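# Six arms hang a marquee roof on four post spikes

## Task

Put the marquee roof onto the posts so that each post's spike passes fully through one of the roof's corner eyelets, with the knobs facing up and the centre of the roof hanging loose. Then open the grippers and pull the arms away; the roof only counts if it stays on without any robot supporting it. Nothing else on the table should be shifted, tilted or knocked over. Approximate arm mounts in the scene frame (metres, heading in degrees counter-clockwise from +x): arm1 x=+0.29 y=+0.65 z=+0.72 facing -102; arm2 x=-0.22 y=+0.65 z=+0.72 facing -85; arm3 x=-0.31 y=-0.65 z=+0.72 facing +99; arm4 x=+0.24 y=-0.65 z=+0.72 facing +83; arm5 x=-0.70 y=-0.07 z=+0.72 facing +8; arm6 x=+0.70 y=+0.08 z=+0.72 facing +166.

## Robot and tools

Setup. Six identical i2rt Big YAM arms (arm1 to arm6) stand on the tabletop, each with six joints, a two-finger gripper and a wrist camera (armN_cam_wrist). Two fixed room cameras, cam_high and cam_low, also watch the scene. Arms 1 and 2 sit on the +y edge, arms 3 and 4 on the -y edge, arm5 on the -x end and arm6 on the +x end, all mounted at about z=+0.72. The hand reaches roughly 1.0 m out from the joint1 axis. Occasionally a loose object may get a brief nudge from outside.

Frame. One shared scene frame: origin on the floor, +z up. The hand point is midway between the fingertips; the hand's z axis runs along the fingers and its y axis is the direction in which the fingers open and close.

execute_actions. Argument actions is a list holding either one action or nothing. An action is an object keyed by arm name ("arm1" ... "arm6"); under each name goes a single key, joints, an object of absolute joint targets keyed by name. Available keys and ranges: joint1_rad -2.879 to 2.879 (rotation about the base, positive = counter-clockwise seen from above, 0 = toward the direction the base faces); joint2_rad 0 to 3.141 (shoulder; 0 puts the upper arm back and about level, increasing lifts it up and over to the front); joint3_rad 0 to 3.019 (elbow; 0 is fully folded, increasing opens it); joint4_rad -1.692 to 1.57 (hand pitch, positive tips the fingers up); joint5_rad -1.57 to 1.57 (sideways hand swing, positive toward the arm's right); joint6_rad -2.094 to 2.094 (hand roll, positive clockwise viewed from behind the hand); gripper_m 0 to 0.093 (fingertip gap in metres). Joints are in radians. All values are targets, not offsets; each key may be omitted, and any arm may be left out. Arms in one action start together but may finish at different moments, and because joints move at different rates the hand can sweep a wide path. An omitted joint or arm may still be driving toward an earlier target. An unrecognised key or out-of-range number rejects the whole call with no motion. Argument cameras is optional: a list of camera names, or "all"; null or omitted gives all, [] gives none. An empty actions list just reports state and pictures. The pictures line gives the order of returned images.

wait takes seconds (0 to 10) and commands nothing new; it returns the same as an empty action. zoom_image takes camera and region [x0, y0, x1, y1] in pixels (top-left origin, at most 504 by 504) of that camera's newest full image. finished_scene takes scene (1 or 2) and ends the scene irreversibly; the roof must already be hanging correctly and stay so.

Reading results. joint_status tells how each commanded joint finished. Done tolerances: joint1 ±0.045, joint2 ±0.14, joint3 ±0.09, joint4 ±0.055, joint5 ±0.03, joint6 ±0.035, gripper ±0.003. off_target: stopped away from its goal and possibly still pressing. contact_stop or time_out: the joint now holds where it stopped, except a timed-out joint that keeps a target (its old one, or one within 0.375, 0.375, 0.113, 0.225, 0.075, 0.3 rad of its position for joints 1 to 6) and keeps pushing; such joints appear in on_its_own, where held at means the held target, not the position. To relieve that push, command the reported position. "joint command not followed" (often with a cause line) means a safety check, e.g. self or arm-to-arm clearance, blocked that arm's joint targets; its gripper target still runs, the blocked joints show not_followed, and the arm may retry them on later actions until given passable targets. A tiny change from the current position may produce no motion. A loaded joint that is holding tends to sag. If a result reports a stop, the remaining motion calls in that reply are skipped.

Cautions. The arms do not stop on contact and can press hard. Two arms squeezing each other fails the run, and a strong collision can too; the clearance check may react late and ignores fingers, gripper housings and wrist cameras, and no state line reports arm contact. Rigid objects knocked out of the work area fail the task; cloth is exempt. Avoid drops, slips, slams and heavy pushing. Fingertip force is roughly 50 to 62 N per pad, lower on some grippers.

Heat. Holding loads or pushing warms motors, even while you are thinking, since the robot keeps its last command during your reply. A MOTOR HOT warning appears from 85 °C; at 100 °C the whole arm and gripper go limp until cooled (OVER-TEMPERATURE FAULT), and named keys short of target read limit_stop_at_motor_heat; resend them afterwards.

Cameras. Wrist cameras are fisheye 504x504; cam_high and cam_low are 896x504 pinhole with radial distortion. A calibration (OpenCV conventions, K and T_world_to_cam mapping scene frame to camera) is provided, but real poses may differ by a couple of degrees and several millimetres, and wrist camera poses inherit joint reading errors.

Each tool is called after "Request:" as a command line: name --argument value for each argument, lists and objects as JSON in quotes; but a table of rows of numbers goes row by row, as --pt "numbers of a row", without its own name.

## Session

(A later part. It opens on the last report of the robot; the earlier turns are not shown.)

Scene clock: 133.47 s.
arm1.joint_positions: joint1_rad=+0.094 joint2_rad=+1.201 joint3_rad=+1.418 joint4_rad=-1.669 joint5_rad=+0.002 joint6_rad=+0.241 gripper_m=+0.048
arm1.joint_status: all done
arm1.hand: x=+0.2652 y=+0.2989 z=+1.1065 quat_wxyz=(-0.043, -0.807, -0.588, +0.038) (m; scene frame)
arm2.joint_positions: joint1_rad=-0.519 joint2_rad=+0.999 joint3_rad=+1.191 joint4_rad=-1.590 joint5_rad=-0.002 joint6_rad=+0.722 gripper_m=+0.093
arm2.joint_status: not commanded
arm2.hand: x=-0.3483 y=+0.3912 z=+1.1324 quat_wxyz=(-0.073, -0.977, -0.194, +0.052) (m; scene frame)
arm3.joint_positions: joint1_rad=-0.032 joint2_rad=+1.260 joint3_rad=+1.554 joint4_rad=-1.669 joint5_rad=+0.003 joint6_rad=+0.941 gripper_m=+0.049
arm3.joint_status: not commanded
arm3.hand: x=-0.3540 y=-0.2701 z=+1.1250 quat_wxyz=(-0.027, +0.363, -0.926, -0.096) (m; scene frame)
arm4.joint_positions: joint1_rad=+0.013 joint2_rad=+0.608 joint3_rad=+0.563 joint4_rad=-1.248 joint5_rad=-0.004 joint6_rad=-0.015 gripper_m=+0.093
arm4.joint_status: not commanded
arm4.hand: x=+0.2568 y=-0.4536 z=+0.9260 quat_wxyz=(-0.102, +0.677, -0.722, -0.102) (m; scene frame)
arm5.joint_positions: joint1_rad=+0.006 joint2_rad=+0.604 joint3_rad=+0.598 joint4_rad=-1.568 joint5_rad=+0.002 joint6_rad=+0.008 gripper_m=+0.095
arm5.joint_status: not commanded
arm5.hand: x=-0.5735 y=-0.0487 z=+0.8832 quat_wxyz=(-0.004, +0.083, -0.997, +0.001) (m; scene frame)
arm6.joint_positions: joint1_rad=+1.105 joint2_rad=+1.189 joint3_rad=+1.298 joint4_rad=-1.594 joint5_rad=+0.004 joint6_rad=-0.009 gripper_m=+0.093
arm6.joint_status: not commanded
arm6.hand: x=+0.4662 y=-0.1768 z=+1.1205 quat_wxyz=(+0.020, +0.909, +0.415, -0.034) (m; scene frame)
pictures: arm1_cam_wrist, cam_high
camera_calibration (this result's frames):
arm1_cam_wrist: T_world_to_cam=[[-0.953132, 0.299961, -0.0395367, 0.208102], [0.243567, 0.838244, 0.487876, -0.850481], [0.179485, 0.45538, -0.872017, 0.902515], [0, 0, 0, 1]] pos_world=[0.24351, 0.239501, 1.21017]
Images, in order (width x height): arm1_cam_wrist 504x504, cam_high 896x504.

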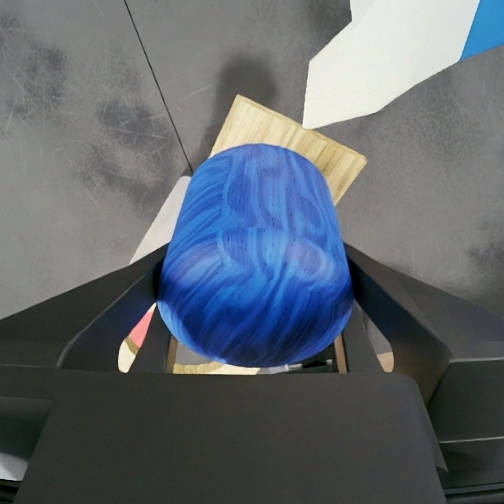

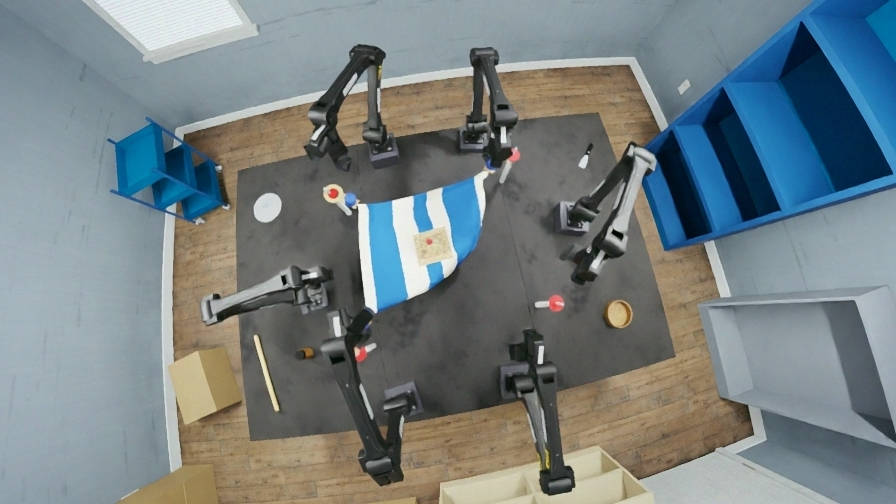

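Request:
execute_actions --actions '[{"arm1":{"joints":{"joint1_rad":0.325,"joint2_rad":1.15,"joint3_rad":1.41,"joint6_rad":0.48}}}]' --cameras '["arm1_cam_wrist","cam_high","cam_low","arm6_cam_wrist"]'

Scene clock: 135.20 s.
arm1.joint_positions: joint1_rad=+0.321 joint2_rad=+1.173 joint3_rad=+1.406 joint4_rad=-1.669 joint5_rad=+0.005 joint6_rad=+0.480 gripper_m=+0.048
arm1.joint_status: all done
arm1.hand: x=+0.3427 y=+0.3102 z=+1.1107 quat_wxyz=(-0.057, -0.810, -0.583, +0.031) (m; scene frame)
arm2.joint_positions: joint1_rad=-0.519 joint2_rad=+0.999 joint3_rad=+1.191 joint4_rad=-1.590 joint5_rad=-0.002 joint6_rad=+0.722 gripper_m=+0.093
arm2.joint_status: not commanded
arm2.hand: x=-0.3483 y=+0.3912 z=+1.1324 quat_wxyz=(-0.073, -0.977, -0.194, +0.052) (m; scene frame)
arm3.joint_positions: joint1_rad=-0.032 joint2_rad=+1.260 joint3_rad=+1.554 joint4_rad=-1.669 joint5_rad=+0.003 joint6_rad=+0.941 gripper_m=+0.049
arm3.joint_status: not commanded
arm3.hand: x=-0.3540 y=-0.2701 z=+1.1250 quat_wxyz=(-0.027, +0.363, -0.926, -0.096) (m; scene frame)
arm4.joint_positions: joint1_rad=+0.013 joint2_rad=+0.608 joint3_rad=+0.563 joint4_rad=-1.248 joint5_rad=-0.004 joint6_rad=-0.015 gripper_m=+0.093
arm4.joint_status: not commanded
arm4.hand: x=+0.2568 y=-0.4536 z=+0.9260 quat_wxyz=(-0.102, +0.677, -0.722, -0.102) (m; scene frame)
arm5.joint_positions: joint1_rad=+0.006 joint2_rad=+0.604 joint3_rad=+0.598 joint4_rad=-1.568 joint5_rad=+0.002 joint6_rad=+0.008 gripper_m=+0.095
arm5.joint_status: not commanded
arm5.hand: x=-0.5735 y=-0.0487 z=+0.8832 quat_wxyz=(-0.004, +0.083, -0.997, +0.001) (m; scene frame)
arm6.joint_positions: joint1_rad=+1.105 joint2_rad=+1.189 joint3_rad=+1.298 joint4_rad=-1.594 joint5_rad=+0.004 joint6_rad=-0.009 gripper_m=+0.093
arm6.joint_status: not commanded
arm6.hand: x=+0.4662 y=-0.1768 z=+1.1205 quat_wxyz=(+0.020, +0.909, +0.415, -0.034) (m; scene frame)
pictures: arm1_cam_wrist, arm6_cam_wrist, cam_high, cam_low
camera_calibration (this result's frames):
arm1_cam_wrist: T_world_to_cam=[[-0.948555, 0.308706, -0.0703146, 0.308618], [0.238776, 0.843336, 0.481426, -0.873629], [0.207918, 0.439869, -0.873662, 0.884106], [0, 0, 0, 1]] pos_world=[0.317521, 0.252599, 1.2147]
arm6_cam_wrist: T_world_to_cam=[[-0.755559, 0.654919, -0.0145171, 0.48315], [0.555347, 0.652126, 0.516063, -0.717859], [0.347447, 0.381854, -0.856427, 0.990682], [0, 0, 0, 1]] pos_world=[0.4195, -0.226586, 1.22592]
Images, in order (width x height): arm1_cam_wrist 504x504, arm6_cam_wrist 504x504, cam_high 896x504, cam_low 896x504.

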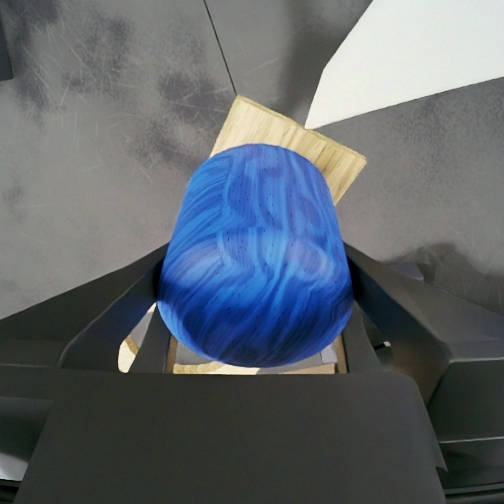

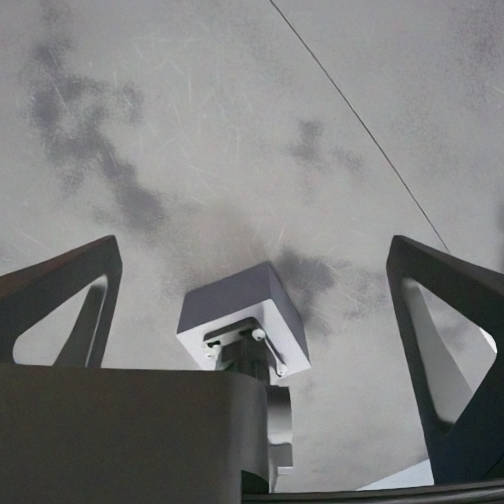

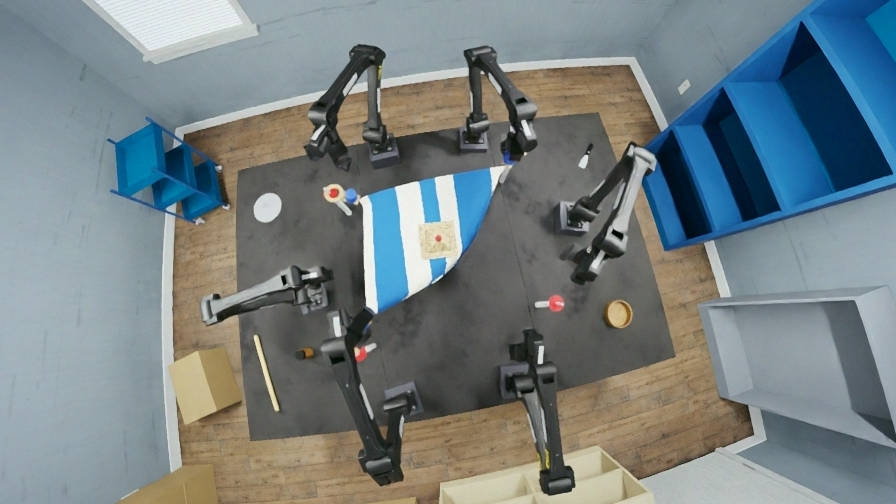

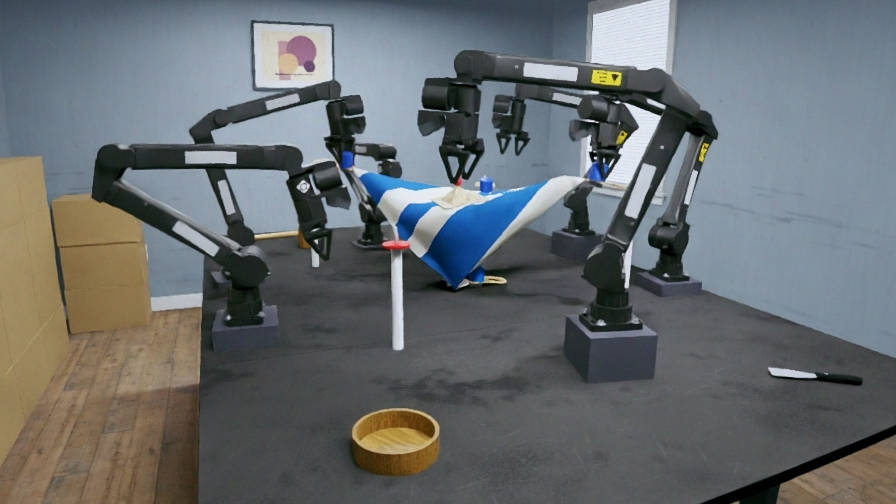

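Request:
execute_actions --actions '[{"arm6":{"joints":{"joint1_rad":-0.54,"joint2_rad":0.7,"joint3_rad":0.9,"joint4_rad":-0.9}}}]' --cameras '["arm6_cam_wrist","cam_low"]'

Scene clock: 137.33 s.
arm1.joint_positions: joint1_rad=+0.321 joint2_rad=+1.173 joint3_rad=+1.406 joint4_rad=-1.669 joint5_rad=+0.005 joint6_rad=+0.480 gripper_m=+0.048
arm1.joint_status: not commanded
arm1.hand: x=+0.3427 y=+0.3102 z=+1.1107 quat_wxyz=(-0.057, -0.810, -0.583, +0.031) (m; scene frame)
arm2.joint_positions: joint1_rad=-0.519 joint2_rad=+0.999 joint3_rad=+1.191 joint4_rad=-1.590 joint5_rad=-0.002 joint6_rad=+0.722 gripper_m=+0.093
arm2.joint_status: not commanded
arm2.hand: x=-0.3483 y=+0.3912 z=+1.1324 quat_wxyz=(-0.073, -0.977, -0.194, +0.052) (m; scene frame)
arm3.joint_positions: joint1_rad=-0.032 joint2_rad=+1.260 joint3_rad=+1.554 joint4_rad=-1.669 joint5_rad=+0.003 joint6_rad=+0.941 gripper_m=+0.049
arm3.joint_status: not commanded
arm3.hand: x=-0.3540 y=-0.2701 z=+1.1250 quat_wxyz=(-0.027, +0.363, -0.926, -0.096) (m; scene frame)
arm4.joint_positions: joint1_rad=+0.013 joint2_rad=+0.608 joint3_rad=+0.563 joint4_rad=-1.248 joint5_rad=-0.004 joint6_rad=-0.015 gripper_m=+0.093
arm4.joint_status: not commanded
arm4.hand: x=+0.2568 y=-0.4536 z=+0.9260 quat_wxyz=(-0.102, +0.677, -0.722, -0.102) (m; scene frame)
arm5.joint_positions: joint1_rad=+0.006 joint2_rad=+0.604 joint3_rad=+0.598 joint4_rad=-1.568 joint5_rad=+0.002 joint6_rad=+0.008 gripper_m=+0.095
arm5.joint_status: not commanded
arm5.hand: x=-0.5735 y=-0.0487 z=+0.8832 quat_wxyz=(-0.004, +0.083, -0.997, +0.001) (m; scene frame)
arm6.joint_positions: joint1_rad=-0.537 joint2_rad=+0.696 joint3_rad=+0.914 joint4_rad=-0.916 joint5_rad=+0.001 joint6_rad=-0.009 gripper_m=+0.093
arm6.joint_status: all done
arm6.hand: x=+0.4599 y=+0.3213 z=+1.1652 quat_wxyz=(-0.168, +0.840, -0.347, -0.382) (m; scene frame)
pictures: arm6_cam_wrist, cam_low
camera_calibration (this result's frames):
arm6_cam_wrist: T_world_to_cam=[[0.707619, 0.706476, 0.0129174, -0.56864], [0.688572, -0.685354, -0.236976, 0.183682], [-0.158565, 0.176583, -0.97143, 1.27362], [0, 0, 0, 1]] pos_world=[0.477854, 0.302717, 1.28811]
Images, in order (width x height): arm6_cam_wrist 504x504, cam_low 896x504.

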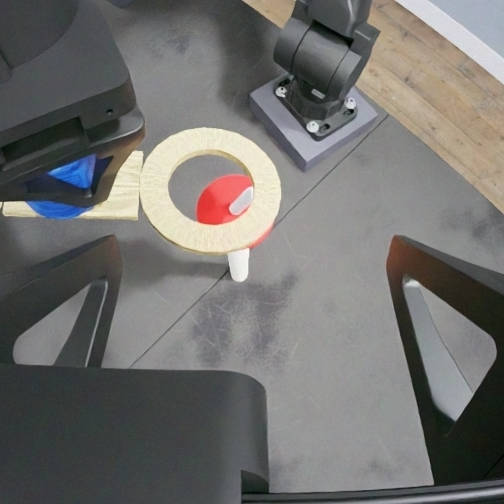

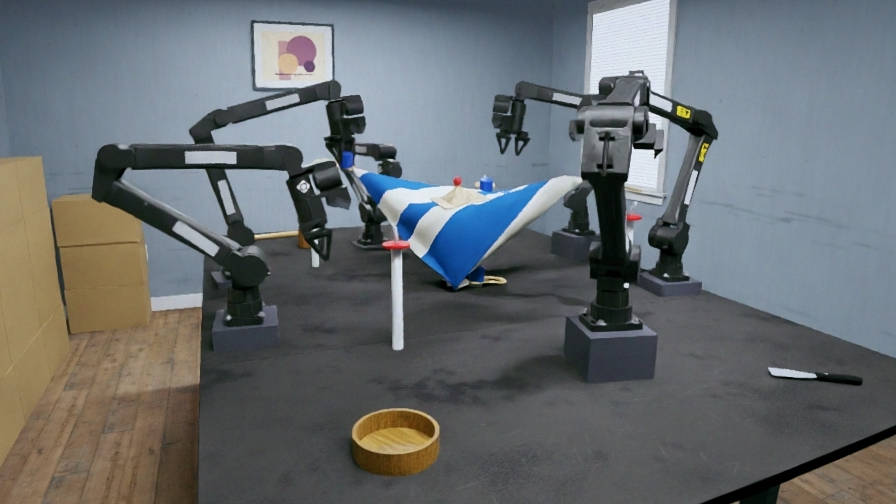

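Request:
execute_actions --actions '[{"arm1":{"joints":{"joint2_rad":1.08,"joint3_rad":1.34}}}]' --cameras '["arm6_cam_wrist"]'

Scene clock: 138.47 s.
arm1.joint_positions: joint1_rad=+0.321 joint2_rad=+1.094 joint3_rad=+1.333 joint4_rad=-1.671 joint5_rad=+0.005 joint6_rad=+0.480 gripper_m=+0.048
arm1.joint_status: all done
arm1.hand: x=+0.3381 y=+0.3387 z=+1.1052 quat_wxyz=(-0.059, -0.810, -0.583, +0.032) (m; scene frame)
arm2.joint_positions: joint1_rad=-0.519 joint2_rad=+0.999 joint3_rad=+1.191 joint4_rad=-1.590 joint5_rad=-0.002 joint6_rad=+0.722 gripper_m=+0.093
arm2.joint_status: not commanded
arm2.hand: x=-0.3483 y=+0.3912 z=+1.1324 quat_wxyz=(-0.073, -0.977, -0.194, +0.052) (m; scene frame)
arm3.joint_positions: joint1_rad=-0.032 joint2_rad=+1.260 joint3_rad=+1.554 joint4_rad=-1.669 joint5_rad=+0.004 joint6_rad=+0.941 gripper_m=+0.049
arm3.joint_status: not commanded
arm3.hand: x=-0.3539 y=-0.2700 z=+1.1250 quat_wxyz=(-0.027, +0.363, -0.926, -0.096) (m; scene frame)
arm4.joint_positions: joint1_rad=+0.013 joint2_rad=+0.608 joint3_rad=+0.563 joint4_rad=-1.248 joint5_rad=-0.004 joint6_rad=-0.015 gripper_m=+0.093
arm4.joint_status: not commanded
arm4.hand: x=+0.2568 y=-0.4536 z=+0.9260 quat_wxyz=(-0.102, +0.677, -0.722, -0.102) (m; scene frame)
arm5.joint_positions: joint1_rad=+0.006 joint2_rad=+0.604 joint3_rad=+0.598 joint4_rad=-1.568 joint5_rad=+0.002 joint6_rad=+0.008 gripper_m=+0.095
arm5.joint_status: not commanded
arm5.hand: x=-0.5735 y=-0.0487 z=+0.8832 quat_wxyz=(-0.004, +0.083, -0.997, +0.001) (m; scene frame)
arm6.joint_positions: joint1_rad=-0.537 joint2_rad=+0.696 joint3_rad=+0.914 joint4_rad=-0.916 joint5_rad=+0.001 joint6_rad=-0.009 gripper_m=+0.093
arm6.joint_status: not commanded
arm6.hand: x=+0.4599 y=+0.3213 z=+1.1652 quat_wxyz=(-0.168, +0.840, -0.347, -0.382) (m; scene frame)
pictures: arm6_cam_wrist
camera_calibration (this result's frames):
arm6_cam_wrist: T_world_to_cam=[[0.707619, 0.706476, 0.0129174, -0.56864], [0.688572, -0.685354, -0.236976, 0.183682], [-0.158565, 0.176583, -0.97143, 1.27362], [0, 0, 0, 1]] pos_world=[0.477854, 0.302717, 1.28811]
Images, in order (width x height): arm6_cam_wrist 504x504.

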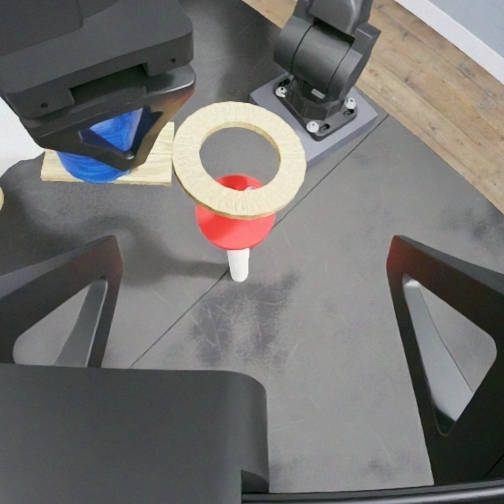

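Request:
execute_actions --actions '[{"arm1":{"joints":{"joint2_rad":1.15,"joint3_rad":1.23,"joint4_rad":-1.64}}}]' --cameras '["arm6_cam_wrist"]'

Scene clock: 139.67 s.
arm1.joint_positions: joint1_rad=+0.321 joint2_rad=+1.166 joint3_rad=+1.218 joint4_rad=-1.646 joint5_rad=+0.005 joint6_rad=+0.480 gripper_m=+0.048
arm1.joint_status: all done
arm1.hand: x=+0.3377 y=+0.3418 z=+1.0398 quat_wxyz=(+0.013, -0.811, -0.584, -0.004) (m; scene frame)
arm2.joint_positions: joint1_rad=-0.519 joint2_rad=+0.999 joint3_rad=+1.191 joint4_rad=-1.590 joint5_rad=-0.002 joint6_rad=+0.722 gripper_m=+0.093
arm2.joint_status: not commanded
arm2.hand: x=-0.3483 y=+0.3912 z=+1.1324 quat_wxyz=(-0.073, -0.977, -0.194, +0.052) (m; scene frame)
arm3.joint_positions: joint1_rad=-0.032 joint2_rad=+1.260 joint3_rad=+1.554 joint4_rad=-1.669 joint5_rad=+0.004 joint6_rad=+0.941 gripper_m=+0.049
arm3.joint_status: not commanded
arm3.hand: x=-0.3539 y=-0.2700 z=+1.1250 quat_wxyz=(-0.027, +0.363, -0.926, -0.096) (m; scene frame)
arm4.joint_positions: joint1_rad=+0.013 joint2_rad=+0.608 joint3_rad=+0.563 joint4_rad=-1.248 joint5_rad=-0.004 joint6_rad=-0.015 gripper_m=+0.093
arm4.joint_status: not commanded
arm4.hand: x=+0.2568 y=-0.4536 z=+0.9260 quat_wxyz=(-0.102, +0.677, -0.722, -0.102) (m; scene frame)
arm5.joint_positions: joint1_rad=+0.006 joint2_rad=+0.604 joint3_rad=+0.598 joint4_rad=-1.568 joint5_rad=+0.002 joint6_rad=+0.008 gripper_m=+0.095
arm5.joint_status: not commanded
arm5.hand: x=-0.5735 y=-0.0487 z=+0.8832 quat_wxyz=(-0.004, +0.083, -0.997, +0.001) (m; scene frame)
arm6.joint_positions: joint1_rad=-0.537 joint2_rad=+0.696 joint3_rad=+0.914 joint4_rad=-0.916 joint5_rad=+0.001 joint6_rad=-0.009 gripper_m=+0.093
arm6.joint_status: not commanded
arm6.hand: x=+0.4599 y=+0.3213 z=+1.1652 quat_wxyz=(-0.168, +0.840, -0.347, -0.382) (m; scene frame)
pictures: arm6_cam_wrist
camera_calibration (this result's frames):
arm6_cam_wrist: T_world_to_cam=[[0.707619, 0.706476, 0.0129174, -0.56864], [0.688572, -0.685354, -0.236976, 0.183682], [-0.158565, 0.176583, -0.97143, 1.27362], [0, 0, 0, 1]] pos_world=[0.477854, 0.302717, 1.28811]
Images, in order (width x height): arm6_cam_wrist 504x504.

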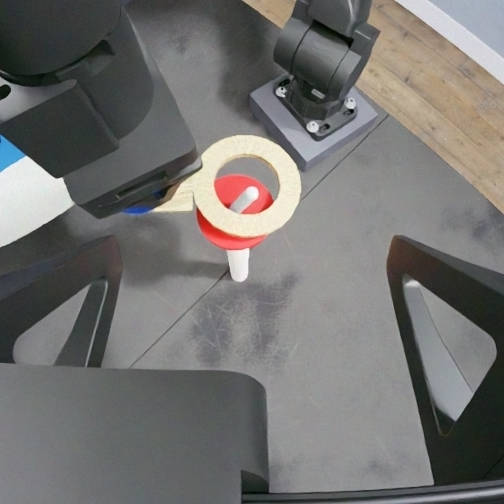

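Spike in hole. Lower.

Request:
execute_actions --actions '[{"arm1":{"joints":{"joint2_rad":1.21,"joint3_rad":1.14,"joint4_rad":-1.51}}}]' --cameras '["arm6_cam_wrist","cam_high"]'

Scene clock: 140.60 s.
arm1.joint_positions: joint1_rad=+0.315 joint2_rad=+1.179 joint3_rad=+1.170 joint4_rad=-1.562 joint5_rad=+0.003 joint6_rad=+0.468 gripper_m=+0.048
arm1.joint_status: all done
arm1.hand: x=+0.3381 y=+0.3306 z=+1.0174 quat_wxyz=(+0.003, -0.809, -0.587, +0.000) (m; scene frame)
arm2.joint_positions: joint1_rad=-0.519 joint2_rad=+0.999 joint3_rad=+1.191 joint4_rad=-1.590 joint5_rad=-0.002 joint6_rad=+0.722 gripper_m=+0.093
arm2.joint_status: not commanded
arm2.hand: x=-0.3483 y=+0.3912 z=+1.1324 quat_wxyz=(-0.073, -0.977, -0.194, +0.052) (m; scene frame)
arm3.joint_positions: joint1_rad=-0.032 joint2_rad=+1.260 joint3_rad=+1.554 joint4_rad=-1.669 joint5_rad=+0.004 joint6_rad=+0.941 gripper_m=+0.049
arm3.joint_status: not commanded
arm3.hand: x=-0.3539 y=-0.2700 z=+1.1250 quat_wxyz=(-0.027, +0.363, -0.926, -0.095) (m; scene frame)
arm4.joint_positions: joint1_rad=+0.013 joint2_rad=+0.608 joint3_rad=+0.563 joint4_rad=-1.248 joint5_rad=-0.004 joint6_rad=-0.015 gripper_m=+0.093
arm4.joint_status: not commanded
arm4.hand: x=+0.2568 y=-0.4536 z=+0.9260 quat_wxyz=(-0.102, +0.677, -0.722, -0.102) (m; scene frame)
arm5.joint_positions: joint1_rad=+0.006 joint2_rad=+0.604 joint3_rad=+0.598 joint4_rad=-1.568 joint5_rad=+0.002 joint6_rad=+0.008 gripper_m=+0.095
arm5.joint_status: not commanded
arm5.hand: x=-0.5735 y=-0.0487 z=+0.8832 quat_wxyz=(-0.004, +0.083, -0.997, +0.001) (m; scene frame)
arm6.joint_positions: joint1_rad=-0.537 joint2_rad=+0.696 joint3_rad=+0.914 joint4_rad=-0.916 joint5_rad=+0.001 joint6_rad=-0.009 gripper_m=+0.093
arm6.joint_status: not commanded
arm6.hand: x=+0.4599 y=+0.3213 z=+1.1652 quat_wxyz=(-0.168, +0.840, -0.347, -0.382) (m; scene frame)
pictures: arm6_cam_wrist, cam_high
camera_calibration (this result's frames):
arm6_cam_wrist: T_world_to_cam=[[0.707619, 0.706476, 0.0129174, -0.56864], [0.688572, -0.685354, -0.236976, 0.183682], [-0.158565, 0.176583, -0.97143, 1.27362], [0, 0, 0, 1]] pos_world=[0.477854, 0.302717, 1.28811]
Images, in order (width x height): arm6_cam_wrist 504x504, cam_high 896x504.

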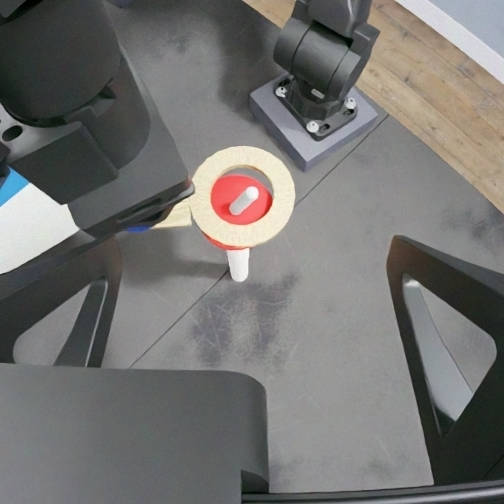

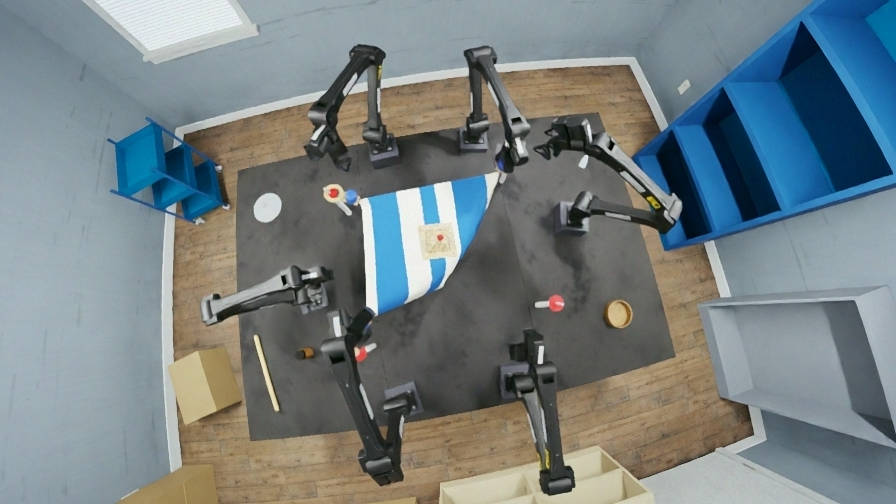

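Request:
execute_actions --actions '[{"arm1":{"joints":{"joint2_rad":1.24}},"arm6":{"joints":{"joint1_rad":0.2,"joint2_rad":1.3,"joint3_rad":0.8,"joint4_rad":-0.5}},"arm3":{"joints":{"joint1_rad":-0.02,"joint2_rad":1.19,"joint3_rad":1.42,"joint4_rad":-1.68}}}]' --cameras '["arm6_cam_wrist","cam_low","arm3_cam_wrist"]'

Scene clock: 143.67 s.
arm1.joint_positions: joint1_rad=+0.310 joint2_rad=+1.183 joint3_rad=+1.170 joint4_rad=-1.560 joint5_rad=-0.004 joint6_rad=+0.464 gripper_m=+0.048
arm1.joint_status: all done
arm1.hand: x=+0.3377 y=+0.3297 z=+1.0162 quat_wxyz=(+0.002, -0.810, -0.587, -0.003) (m; scene frame)
arm2.joint_positions: joint1_rad=-0.519 joint2_rad=+0.999 joint3_rad=+1.191 joint4_rad=-1.590 joint5_rad=-0.002 joint6_rad=+0.722 gripper_m=+0.093
arm2.joint_status: not commanded
arm2.hand: x=-0.3483 y=+0.3912 z=+1.1324 quat_wxyz=(-0.073, -0.977, -0.194, +0.052) (m; scene frame)
arm3.joint_positions: joint1_rad=-0.032 joint2_rad=+1.196 joint3_rad=+1.428 joint4_rad=-1.669 joint5_rad=+0.007 joint6_rad=+0.941 gripper_m=+0.049
arm3.joint_status: all done
arm3.hand: x=-0.3495 y=-0.3030 z=+1.0959 quat_wxyz=(-0.021, +0.364, -0.929, -0.066) (m; scene frame)
arm4.joint_positions: joint1_rad=+0.013 joint2_rad=+0.608 joint3_rad=+0.563 joint4_rad=-1.248 joint5_rad=-0.004 joint6_rad=-0.015 gripper_m=+0.093
arm4.joint_status: not commanded
arm4.hand: x=+0.2568 y=-0.4536 z=+0.9260 quat_wxyz=(-0.102, +0.677, -0.722, -0.102) (m; scene frame)
arm5.joint_positions: joint1_rad=+0.006 joint2_rad=+0.604 joint3_rad=+0.598 joint4_rad=-1.568 joint5_rad=+0.002 joint6_rad=+0.008 gripper_m=+0.095
arm5.joint_status: not commanded
arm5.hand: x=-0.5735 y=-0.0487 z=+0.8832 quat_wxyz=(-0.004, +0.083, -0.997, +0.001) (m; scene frame)
arm6.joint_positions: joint1_rad=-0.386 joint2_rad=+0.830 joint3_rad=+0.815 joint4_rad=-0.754 joint5_rad=+0.000 joint6_rad=-0.010 gripper_m=+0.093
arm6.joint_status: joint1_rad time_out (moved +0.151 of +0.737); joint2_rad time_out (moved +0.134 of +0.604); joint4_rad time_out (moved +0.163 of +0.416); the others done
arm6.on_its_own: joint1_rad is held at -0.391, not at your +0.200, since a time_out; joint2_rad is held at +0.828, not at your +1.300, since a time_out; joint4_rad is held at -0.758, not at your -0.500, since a time_out
arm6.hand: x=+0.3962 y=+0.3063 z=+1.0931 quat_wxyz=(-0.127, +0.878, -0.287, -0.362) (m; scene frame)
pictures: arm3_cam_wrist, arm6_cam_wrist, cam_low
joint command not followed: on one or more control steps a check withheld the commanded joint targets of the arm6 arm, and it was not sent them on those steps.
cause: the commanded joint targets would bring a part of the robot too close to another arm (this arm's wrist (the part past joint 4) and the other arm's forearm (the part past joint 3)); next, command targets that bring no part of the robot closer to that arm.
camera_calibration (this result's frames):
arm3_cam_wrist: T_world_to_cam=[[0.679659, -0.726312, -0.102643, 0.126375], [-0.588591, -0.623506, 0.514588, -0.955709], [-0.437749, -0.28933, -0.851272, 0.814261], [0, 0, 0, 1]] pos_world=[-0.291972, -0.268513, 1.19793]
arm6_cam_wrist: T_world_to_cam=[[0.591563, 0.80619, 0.01052, -0.494012], [0.796048, -0.581952, -0.166255, 0.0485804], [-0.127911, 0.106725, -0.986027, 1.22136], [0, 0, 0, 1]] pos_world=[0.409793, 0.296189, 1.21757]
Images, in order (width x height): arm3_cam_wrist 504x504, arm6_cam_wrist 504x504, cam_low 896x504.

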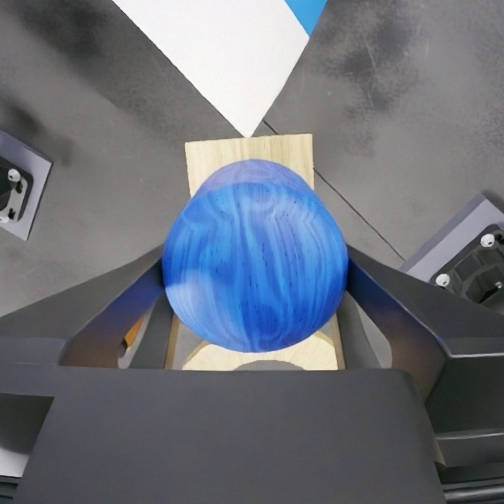

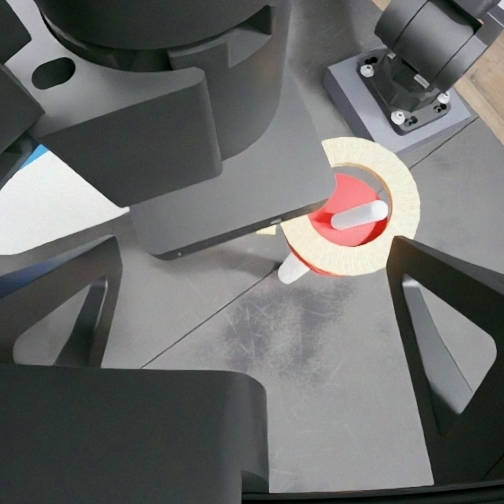

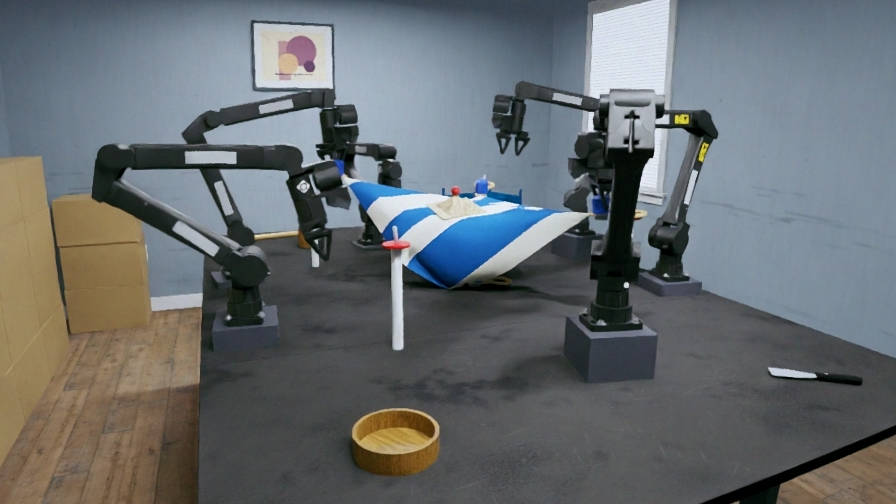

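Dangerously close; back arm6 first.

Request:
execute_actions --actions '[{"arm6":{"joints":{"joint2_rad":0.4,"joint3_rad":0.6,"joint4_rad":-1.0}}}]' --cameras '[]'

Request:
execute_actions --actions '[{"arm6":{"joints":{"joint1_rad":0.5}},"arm3":{"joints":{"joint2_rad":1.25,"joint3_rad":1.22,"joint4_rad":-1.56}}}]' --cameras '[]'

Request:
execute_actions --actions '[{"arm6":{"joints":{"joint2_rad":1.2,"joint3_rad":0.6,"joint4_rad":-0.3}}}]' --cameras '["arm6_cam_wrist","cam_low","cam_high"]'

Scene clock: 145.07 s.
arm1.joint_positions: joint1_rad=+0.310 joint2_rad=+1.183 joint3_rad=+1.170 joint4_rad=-1.560 joint5_rad=-0.004 joint6_rad=+0.464 gripper_m=+0.048
arm1.joint_status: not commanded
arm1.hand: x=+0.3377 y=+0.3297 z=+1.0162 quat_wxyz=(+0.002, -0.810, -0.587, -0.003) (m; scene frame)
arm2.joint_positions: joint1_rad=-0.519 joint2_rad=+0.999 joint3_rad=+1.191 joint4_rad=-1.590 joint5_rad=-0.002 joint6_rad=+0.722 gripper_m=+0.093
arm2.joint_status: not commanded
arm2.hand: x=-0.3483 y=+0.3912 z=+1.1324 quat_wxyz=(-0.073, -0.977, -0.194, +0.052) (m; scene frame)
arm3.joint_positions: joint1_rad=-0.032 joint2_rad=+1.196 joint3_rad=+1.428 joint4_rad=-1.669 joint5_rad=+0.007 joint6_rad=+0.941 gripper_m=+0.049
arm3.joint_status: not commanded
arm3.hand: x=-0.3495 y=-0.3030 z=+1.0959 quat_wxyz=(-0.021, +0.364, -0.929, -0.066) (m; scene frame)
arm4.joint_positions: joint1_rad=+0.013 joint2_rad=+0.608 joint3_rad=+0.563 joint4_rad=-1.248 joint5_rad=-0.004 joint6_rad=-0.015 gripper_m=+0.093
arm4.joint_status: not commanded
arm4.hand: x=+0.2568 y=-0.4536 z=+0.9260 quat_wxyz=(-0.102, +0.677, -0.722, -0.102) (m; scene frame)
arm5.joint_positions: joint1_rad=+0.006 joint2_rad=+0.604 joint3_rad=+0.598 joint4_rad=-1.568 joint5_rad=+0.002 joint6_rad=+0.008 gripper_m=+0.095
arm5.joint_status: not commanded
arm5.hand: x=-0.5735 y=-0.0487 z=+0.8832 quat_wxyz=(-0.004, +0.083, -0.997, +0.001) (m; scene frame)
arm6.joint_positions: joint1_rad=-0.386 joint2_rad=+0.399 joint3_rad=+0.607 joint4_rad=-0.990 joint5_rad=+0.000 joint6_rad=-0.010 gripper_m=+0.093
arm6.joint_status: all done
arm6.on_its_own: joint1_rad is held at -0.391, not at your +0.200, since a time_out
arm6.hand: x=+0.4986 y=+0.2296 z=+1.0617 quat_wxyz=(-0.125, +0.880, -0.287, -0.357) (m; scene frame)
pictures: none
No camera images: the call's "cameras" was empty. Leave "cameras" out to get every camera's image.

Scene clock: 146.47 s.
arm1.joint_positions: joint1_rad=+0.310 joint2_rad=+1.183 joint3_rad=+1.170 joint4_rad=-1.560 joint5_rad=-0.004 joint6_rad=+0.464 gripper_m=+0.048
arm1.joint_status: not commanded
arm1.hand: x=+0.3377 y=+0.3297 z=+1.0162 quat_wxyz=(+0.002, -0.810, -0.587, -0.003) (m; scene frame)
arm2.joint_positions: joint1_rad=-0.519 joint2_rad=+0.999 joint3_rad=+1.191 joint4_rad=-1.590 joint5_rad=-0.002 joint6_rad=+0.722 gripper_m=+0.093
arm2.joint_status: not commanded
arm2.hand: x=-0.3483 y=+0.3912 z=+1.1324 quat_wxyz=(-0.073, -0.977, -0.194, +0.052) (m; scene frame)
arm3.joint_positions: joint1_rad=-0.032 joint2_rad=+1.249 joint3_rad=+1.247 joint4_rad=-1.551 joint5_rad=+0.005 joint6_rad=+0.942 gripper_m=+0.049
arm3.joint_status: all done
arm3.hand: x=-0.3499 y=-0.3006 z=+1.0088 quat_wxyz=(-0.005, +0.365, -0.931, -0.010) (m; scene frame)
arm4.joint_positions: joint1_rad=+0.013 joint2_rad=+0.608 joint3_rad=+0.563 joint4_rad=-1.248 joint5_rad=-0.004 joint6_rad=-0.015 gripper_m=+0.093
arm4.joint_status: not commanded
arm4.hand: x=+0.2568 y=-0.4536 z=+0.9260 quat_wxyz=(-0.102, +0.677, -0.722, -0.102) (m; scene frame)
arm5.joint_positions: joint1_rad=+0.006 joint2_rad=+0.604 joint3_rad=+0.598 joint4_rad=-1.568 joint5_rad=+0.002 joint6_rad=+0.008 gripper_m=+0.095
arm5.joint_status: not commanded
arm5.hand: x=-0.5735 y=-0.0487 z=+0.8832 quat_wxyz=(-0.004, +0.083, -0.997, +0.001) (m; scene frame)
arm6.joint_positions: joint1_rad=+0.496 joint2_rad=+0.399 joint3_rad=+0.607 joint4_rad=-0.990 joint5_rad=+0.000 joint6_rad=-0.009 gripper_m=+0.093
arm6.joint_status: all done
arm6.hand: x=+0.4556 y=+0.0226 z=+1.0615 quat_wxyz=(+0.046, +0.919, +0.113, -0.375) (m; scene frame)
pictures: none
No camera images: the call's "cameras" was empty. Leave "cameras" out to get every camera's image.

Scene clock: 147.90 s.
arm1.joint_positions: joint1_rad=+0.310 joint2_rad=+1.183 joint3_rad=+1.170 joint4_rad=-1.560 joint5_rad=-0.004 joint6_rad=+0.464 gripper_m=+0.048
arm1.joint_status: not commanded
arm1.hand: x=+0.3377 y=+0.3297 z=+1.0162 quat_wxyz=(+0.002, -0.810, -0.587, -0.003) (m; scene frame)
arm2.joint_positions: joint1_rad=-0.519 joint2_rad=+0.999 joint3_rad=+1.191 joint4_rad=-1.590 joint5_rad=-0.002 joint6_rad=+0.722 gripper_m=+0.093
arm2.joint_status: not commanded
arm2.hand: x=-0.3483 y=+0.3912 z=+1.1324 quat_wxyz=(-0.073, -0.977, -0.194, +0.052) (m; scene frame)
arm3.joint_positions: joint1_rad=-0.032 joint2_rad=+1.249 joint3_rad=+1.247 joint4_rad=-1.551 joint5_rad=+0.005 joint6_rad=+0.942 gripper_m=+0.049
arm3.joint_status: not commanded
arm3.hand: x=-0.3499 y=-0.3006 z=+1.0088 quat_wxyz=(-0.005, +0.365, -0.931, -0.010) (m; scene frame)
arm4.joint_positions: joint1_rad=+0.013 joint2_rad=+0.608 joint3_rad=+0.563 joint4_rad=-1.248 joint5_rad=-0.004 joint6_rad=-0.015 gripper_m=+0.093
arm4.joint_status: not commanded
arm4.hand: x=+0.2568 y=-0.4536 z=+0.9260 quat_wxyz=(-0.102, +0.677, -0.722, -0.102) (m; scene frame)
arm5.joint_positions: joint1_rad=+0.006 joint2_rad=+0.604 joint3_rad=+0.598 joint4_rad=-1.568 joint5_rad=+0.002 joint6_rad=+0.008 gripper_m=+0.095
arm5.joint_status: not commanded
arm5.hand: x=-0.5735 y=-0.0487 z=+0.8832 quat_wxyz=(-0.004, +0.083, -0.997, +0.001) (m; scene frame)
arm6.joint_positions: joint1_rad=+0.496 joint2_rad=+1.191 joint3_rad=+0.607 joint4_rad=-0.316 joint5_rad=+0.000 joint6_rad=-0.009 gripper_m=+0.093
arm6.joint_status: all done
arm6.hand: x=+0.2940 y=-0.0175 z=+0.9175 quat_wxyz=(+0.040, +0.940, +0.116, -0.320) (m; scene frame)
pictures: arm6_cam_wrist, cam_high, cam_low
camera_calibration (this result's frames):
arm6_cam_wrist: T_world_to_cam=[[-0.246432, 0.969147, -0.00510607, 0.0929203], [0.968601, 0.246107, -0.0352627, -0.2441], [-0.0329181, -0.0136356, -0.999365, 1.05183], [0, 0, 0, 1]] pos_world=[0.293959, -0.0156361, 1.04303]
Images, in order (width x height): arm6_cam_wrist 504x504, cam_high 896x504, cam_low 896x504.

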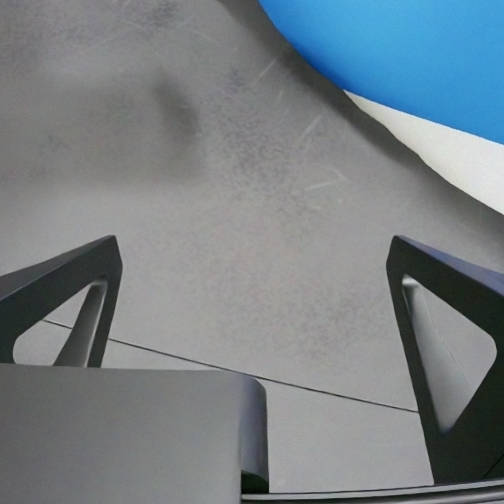

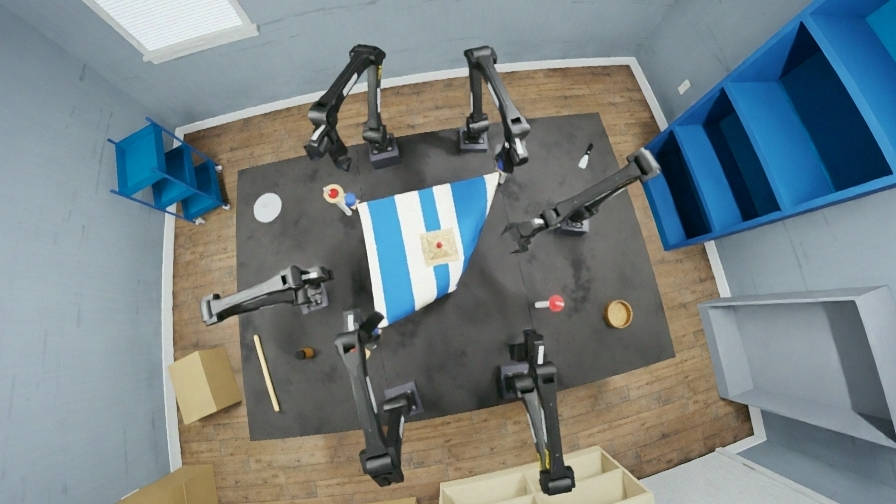

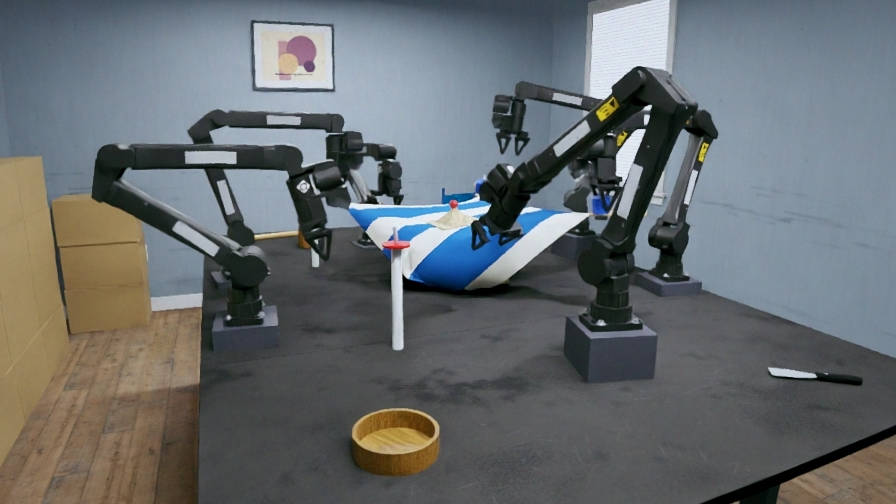

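Request:
execute_actions --actions '[{"arm6":{"joints":{"joint1_rad":0.4,"joint2_rad":1.55,"joint3_rad":0.5,"joint4_rad":0.9}}}]' --cameras '["arm6_cam_wrist","cam_low"]'

Scene clock: 149.73 s.
arm1.joint_positions: joint1_rad=+0.310 joint2_rad=+1.183 joint3_rad=+1.170 joint4_rad=-1.560 joint5_rad=-0.004 joint6_rad=+0.464 gripper_m=+0.048
arm1.joint_status: not commanded
arm1.hand: x=+0.3377 y=+0.3297 z=+1.0162 quat_wxyz=(+0.002, -0.810, -0.587, -0.003) (m; scene frame)
arm2.joint_positions: joint1_rad=-0.519 joint2_rad=+0.999 joint3_rad=+1.191 joint4_rad=-1.590 joint5_rad=-0.002 joint6_rad=+0.722 gripper_m=+0.093
arm2.joint_status: not commanded
arm2.hand: x=-0.3483 y=+0.3912 z=+1.1324 quat_wxyz=(-0.073, -0.977, -0.194, +0.052) (m; scene frame)
arm3.joint_positions: joint1_rad=-0.032 joint2_rad=+1.249 joint3_rad=+1.247 joint4_rad=-1.551 joint5_rad=+0.005 joint6_rad=+0.942 gripper_m=+0.049
arm3.joint_status: not commanded
arm3.hand: x=-0.3499 y=-0.3006 z=+1.0088 quat_wxyz=(-0.005, +0.365, -0.931, -0.010) (m; scene frame)
arm4.joint_positions: joint1_rad=+0.013 joint2_rad=+0.608 joint3_rad=+0.563 joint4_rad=-1.248 joint5_rad=-0.004 joint6_rad=-0.015 gripper_m=+0.093
arm4.joint_status: not commanded
arm4.hand: x=+0.2568 y=-0.4536 z=+0.9260 quat_wxyz=(-0.102, +0.677, -0.722, -0.102) (m; scene frame)
arm5.joint_positions: joint1_rad=+0.006 joint2_rad=+0.604 joint3_rad=+0.598 joint4_rad=-1.568 joint5_rad=+0.002 joint6_rad=+0.008 gripper_m=+0.095
arm5.joint_status: not commanded
arm5.hand: x=-0.5735 y=-0.0487 z=+0.8832 quat_wxyz=(-0.004, +0.083, -0.997, +0.001) (m; scene frame)
arm6.joint_positions: joint1_rad=+0.397 joint2_rad=+1.547 joint3_rad=+0.503 joint4_rad=+0.881 joint5_rad=+0.000 joint6_rad=-0.009 gripper_m=+0.093
arm6.joint_status: all done
arm6.hand: x=+0.1874 y=+0.0093 z=+0.9523 quat_wxyz=(+0.043, +0.765, +0.055, -0.640) (m; scene frame)
pictures: arm6_cam_wrist, cam_low
camera_calibration (this result's frames):
arm6_cam_wrist: T_world_to_cam=[[-0.145944, 0.989287, 0.00335271, 0.0137436], [0.708179, 0.106839, -0.697903, 0.534941], [-0.690785, -0.0994805, -0.716185, 0.937852], [0, 0, 0, 1]] pos_world=[0.271025, 0.022549, 1.04497]
Images, in order (width x height): arm6_cam_wrist 504x504, cam_low 896x504.

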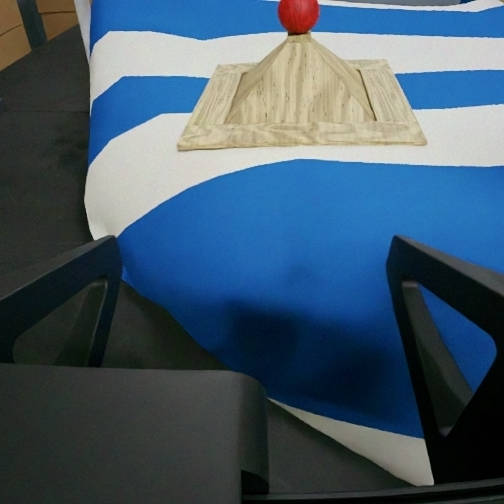

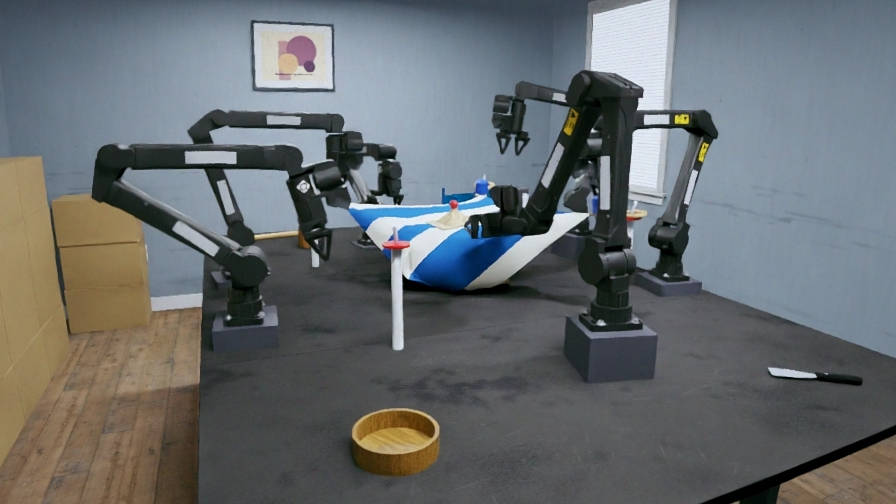

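Request:
execute_actions --actions '[{"arm6":{"joints":{"joint2_rad":1.6,"joint3_rad":0.25,"joint4_rad":1.25,"joint6_rad":1.57}}}]' --cameras '["arm6_cam_wrist","cam_low"]'

Scene clock: 152.50 s.
arm1.joint_positions: joint1_rad=+0.310 joint2_rad=+1.183 joint3_rad=+1.170 joint4_rad=-1.560 joint5_rad=-0.004 joint6_rad=+0.464 gripper_m=+0.048
arm1.joint_status: not commanded
arm1.hand: x=+0.3377 y=+0.3297 z=+1.0162 quat_wxyz=(+0.002, -0.810, -0.587, -0.003) (m; scene frame)
arm2.joint_positions: joint1_rad=-0.519 joint2_rad=+0.999 joint3_rad=+1.191 joint4_rad=-1.590 joint5_rad=-0.002 joint6_rad=+0.722 gripper_m=+0.093
arm2.joint_status: not commanded
arm2.hand: x=-0.3483 y=+0.3912 z=+1.1324 quat_wxyz=(-0.073, -0.977, -0.194, +0.052) (m; scene frame)
arm3.joint_positions: joint1_rad=-0.032 joint2_rad=+1.249 joint3_rad=+1.247 joint4_rad=-1.551 joint5_rad=+0.005 joint6_rad=+0.942 gripper_m=+0.049
arm3.joint_status: not commanded
arm3.hand: x=-0.3499 y=-0.3006 z=+1.0088 quat_wxyz=(-0.005, +0.365, -0.931, -0.010) (m; scene frame)
arm4.joint_positions: joint1_rad=+0.013 joint2_rad=+0.608 joint3_rad=+0.563 joint4_rad=-1.248 joint5_rad=-0.004 joint6_rad=-0.015 gripper_m=+0.093
arm4.joint_status: not commanded
arm4.hand: x=+0.2568 y=-0.4536 z=+0.9260 quat_wxyz=(-0.102, +0.677, -0.722, -0.102) (m; scene frame)
arm5.joint_positions: joint1_rad=+0.006 joint2_rad=+0.604 joint3_rad=+0.598 joint4_rad=-1.568 joint5_rad=+0.002 joint6_rad=+0.008 gripper_m=+0.095
arm5.joint_status: not commanded
arm5.hand: x=-0.5735 y=-0.0487 z=+0.8832 quat_wxyz=(-0.004, +0.083, -0.997, +0.001) (m; scene frame)
arm6.joint_positions: joint1_rad=+0.397 joint2_rad=+1.587 joint3_rad=+0.255 joint4_rad=+1.232 joint5_rad=+0.000 joint6_rad=+1.558 gripper_m=+0.093
arm6.joint_status: all done
arm6.hand: x=+0.2715 y=+0.0210 z=+0.9248 quat_wxyz=(+0.500, +0.566, -0.488, -0.438) (m; scene frame)
pictures: arm6_cam_wrist, cam_low
camera_calibration (this result's frames):
arm6_cam_wrist: T_world_to_cam=[[0.107699, 0.0230262, -0.993917, 0.888217], [0.686414, -0.724927, 0.0575843, -0.220384], [-0.719192, -0.68844, -0.0938798, 0.422009], [0, 0, 0, 1]] pos_world=[0.359119, 0.110313, 0.935122]
Images, in order (width x height): arm6_cam_wrist 504x504, cam_low 896x504.

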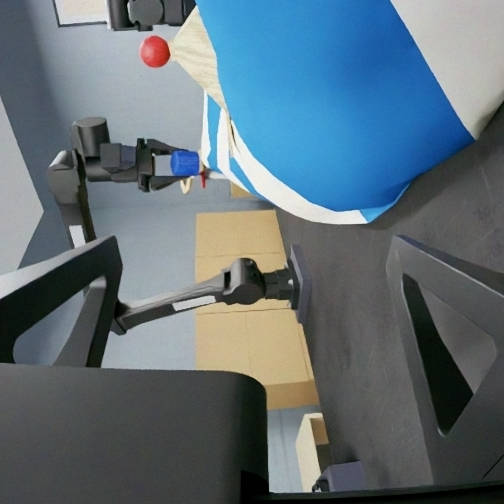

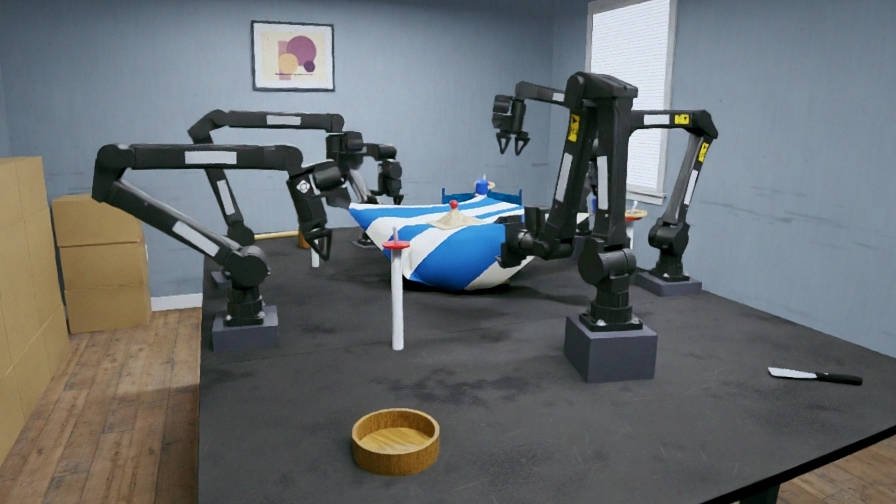

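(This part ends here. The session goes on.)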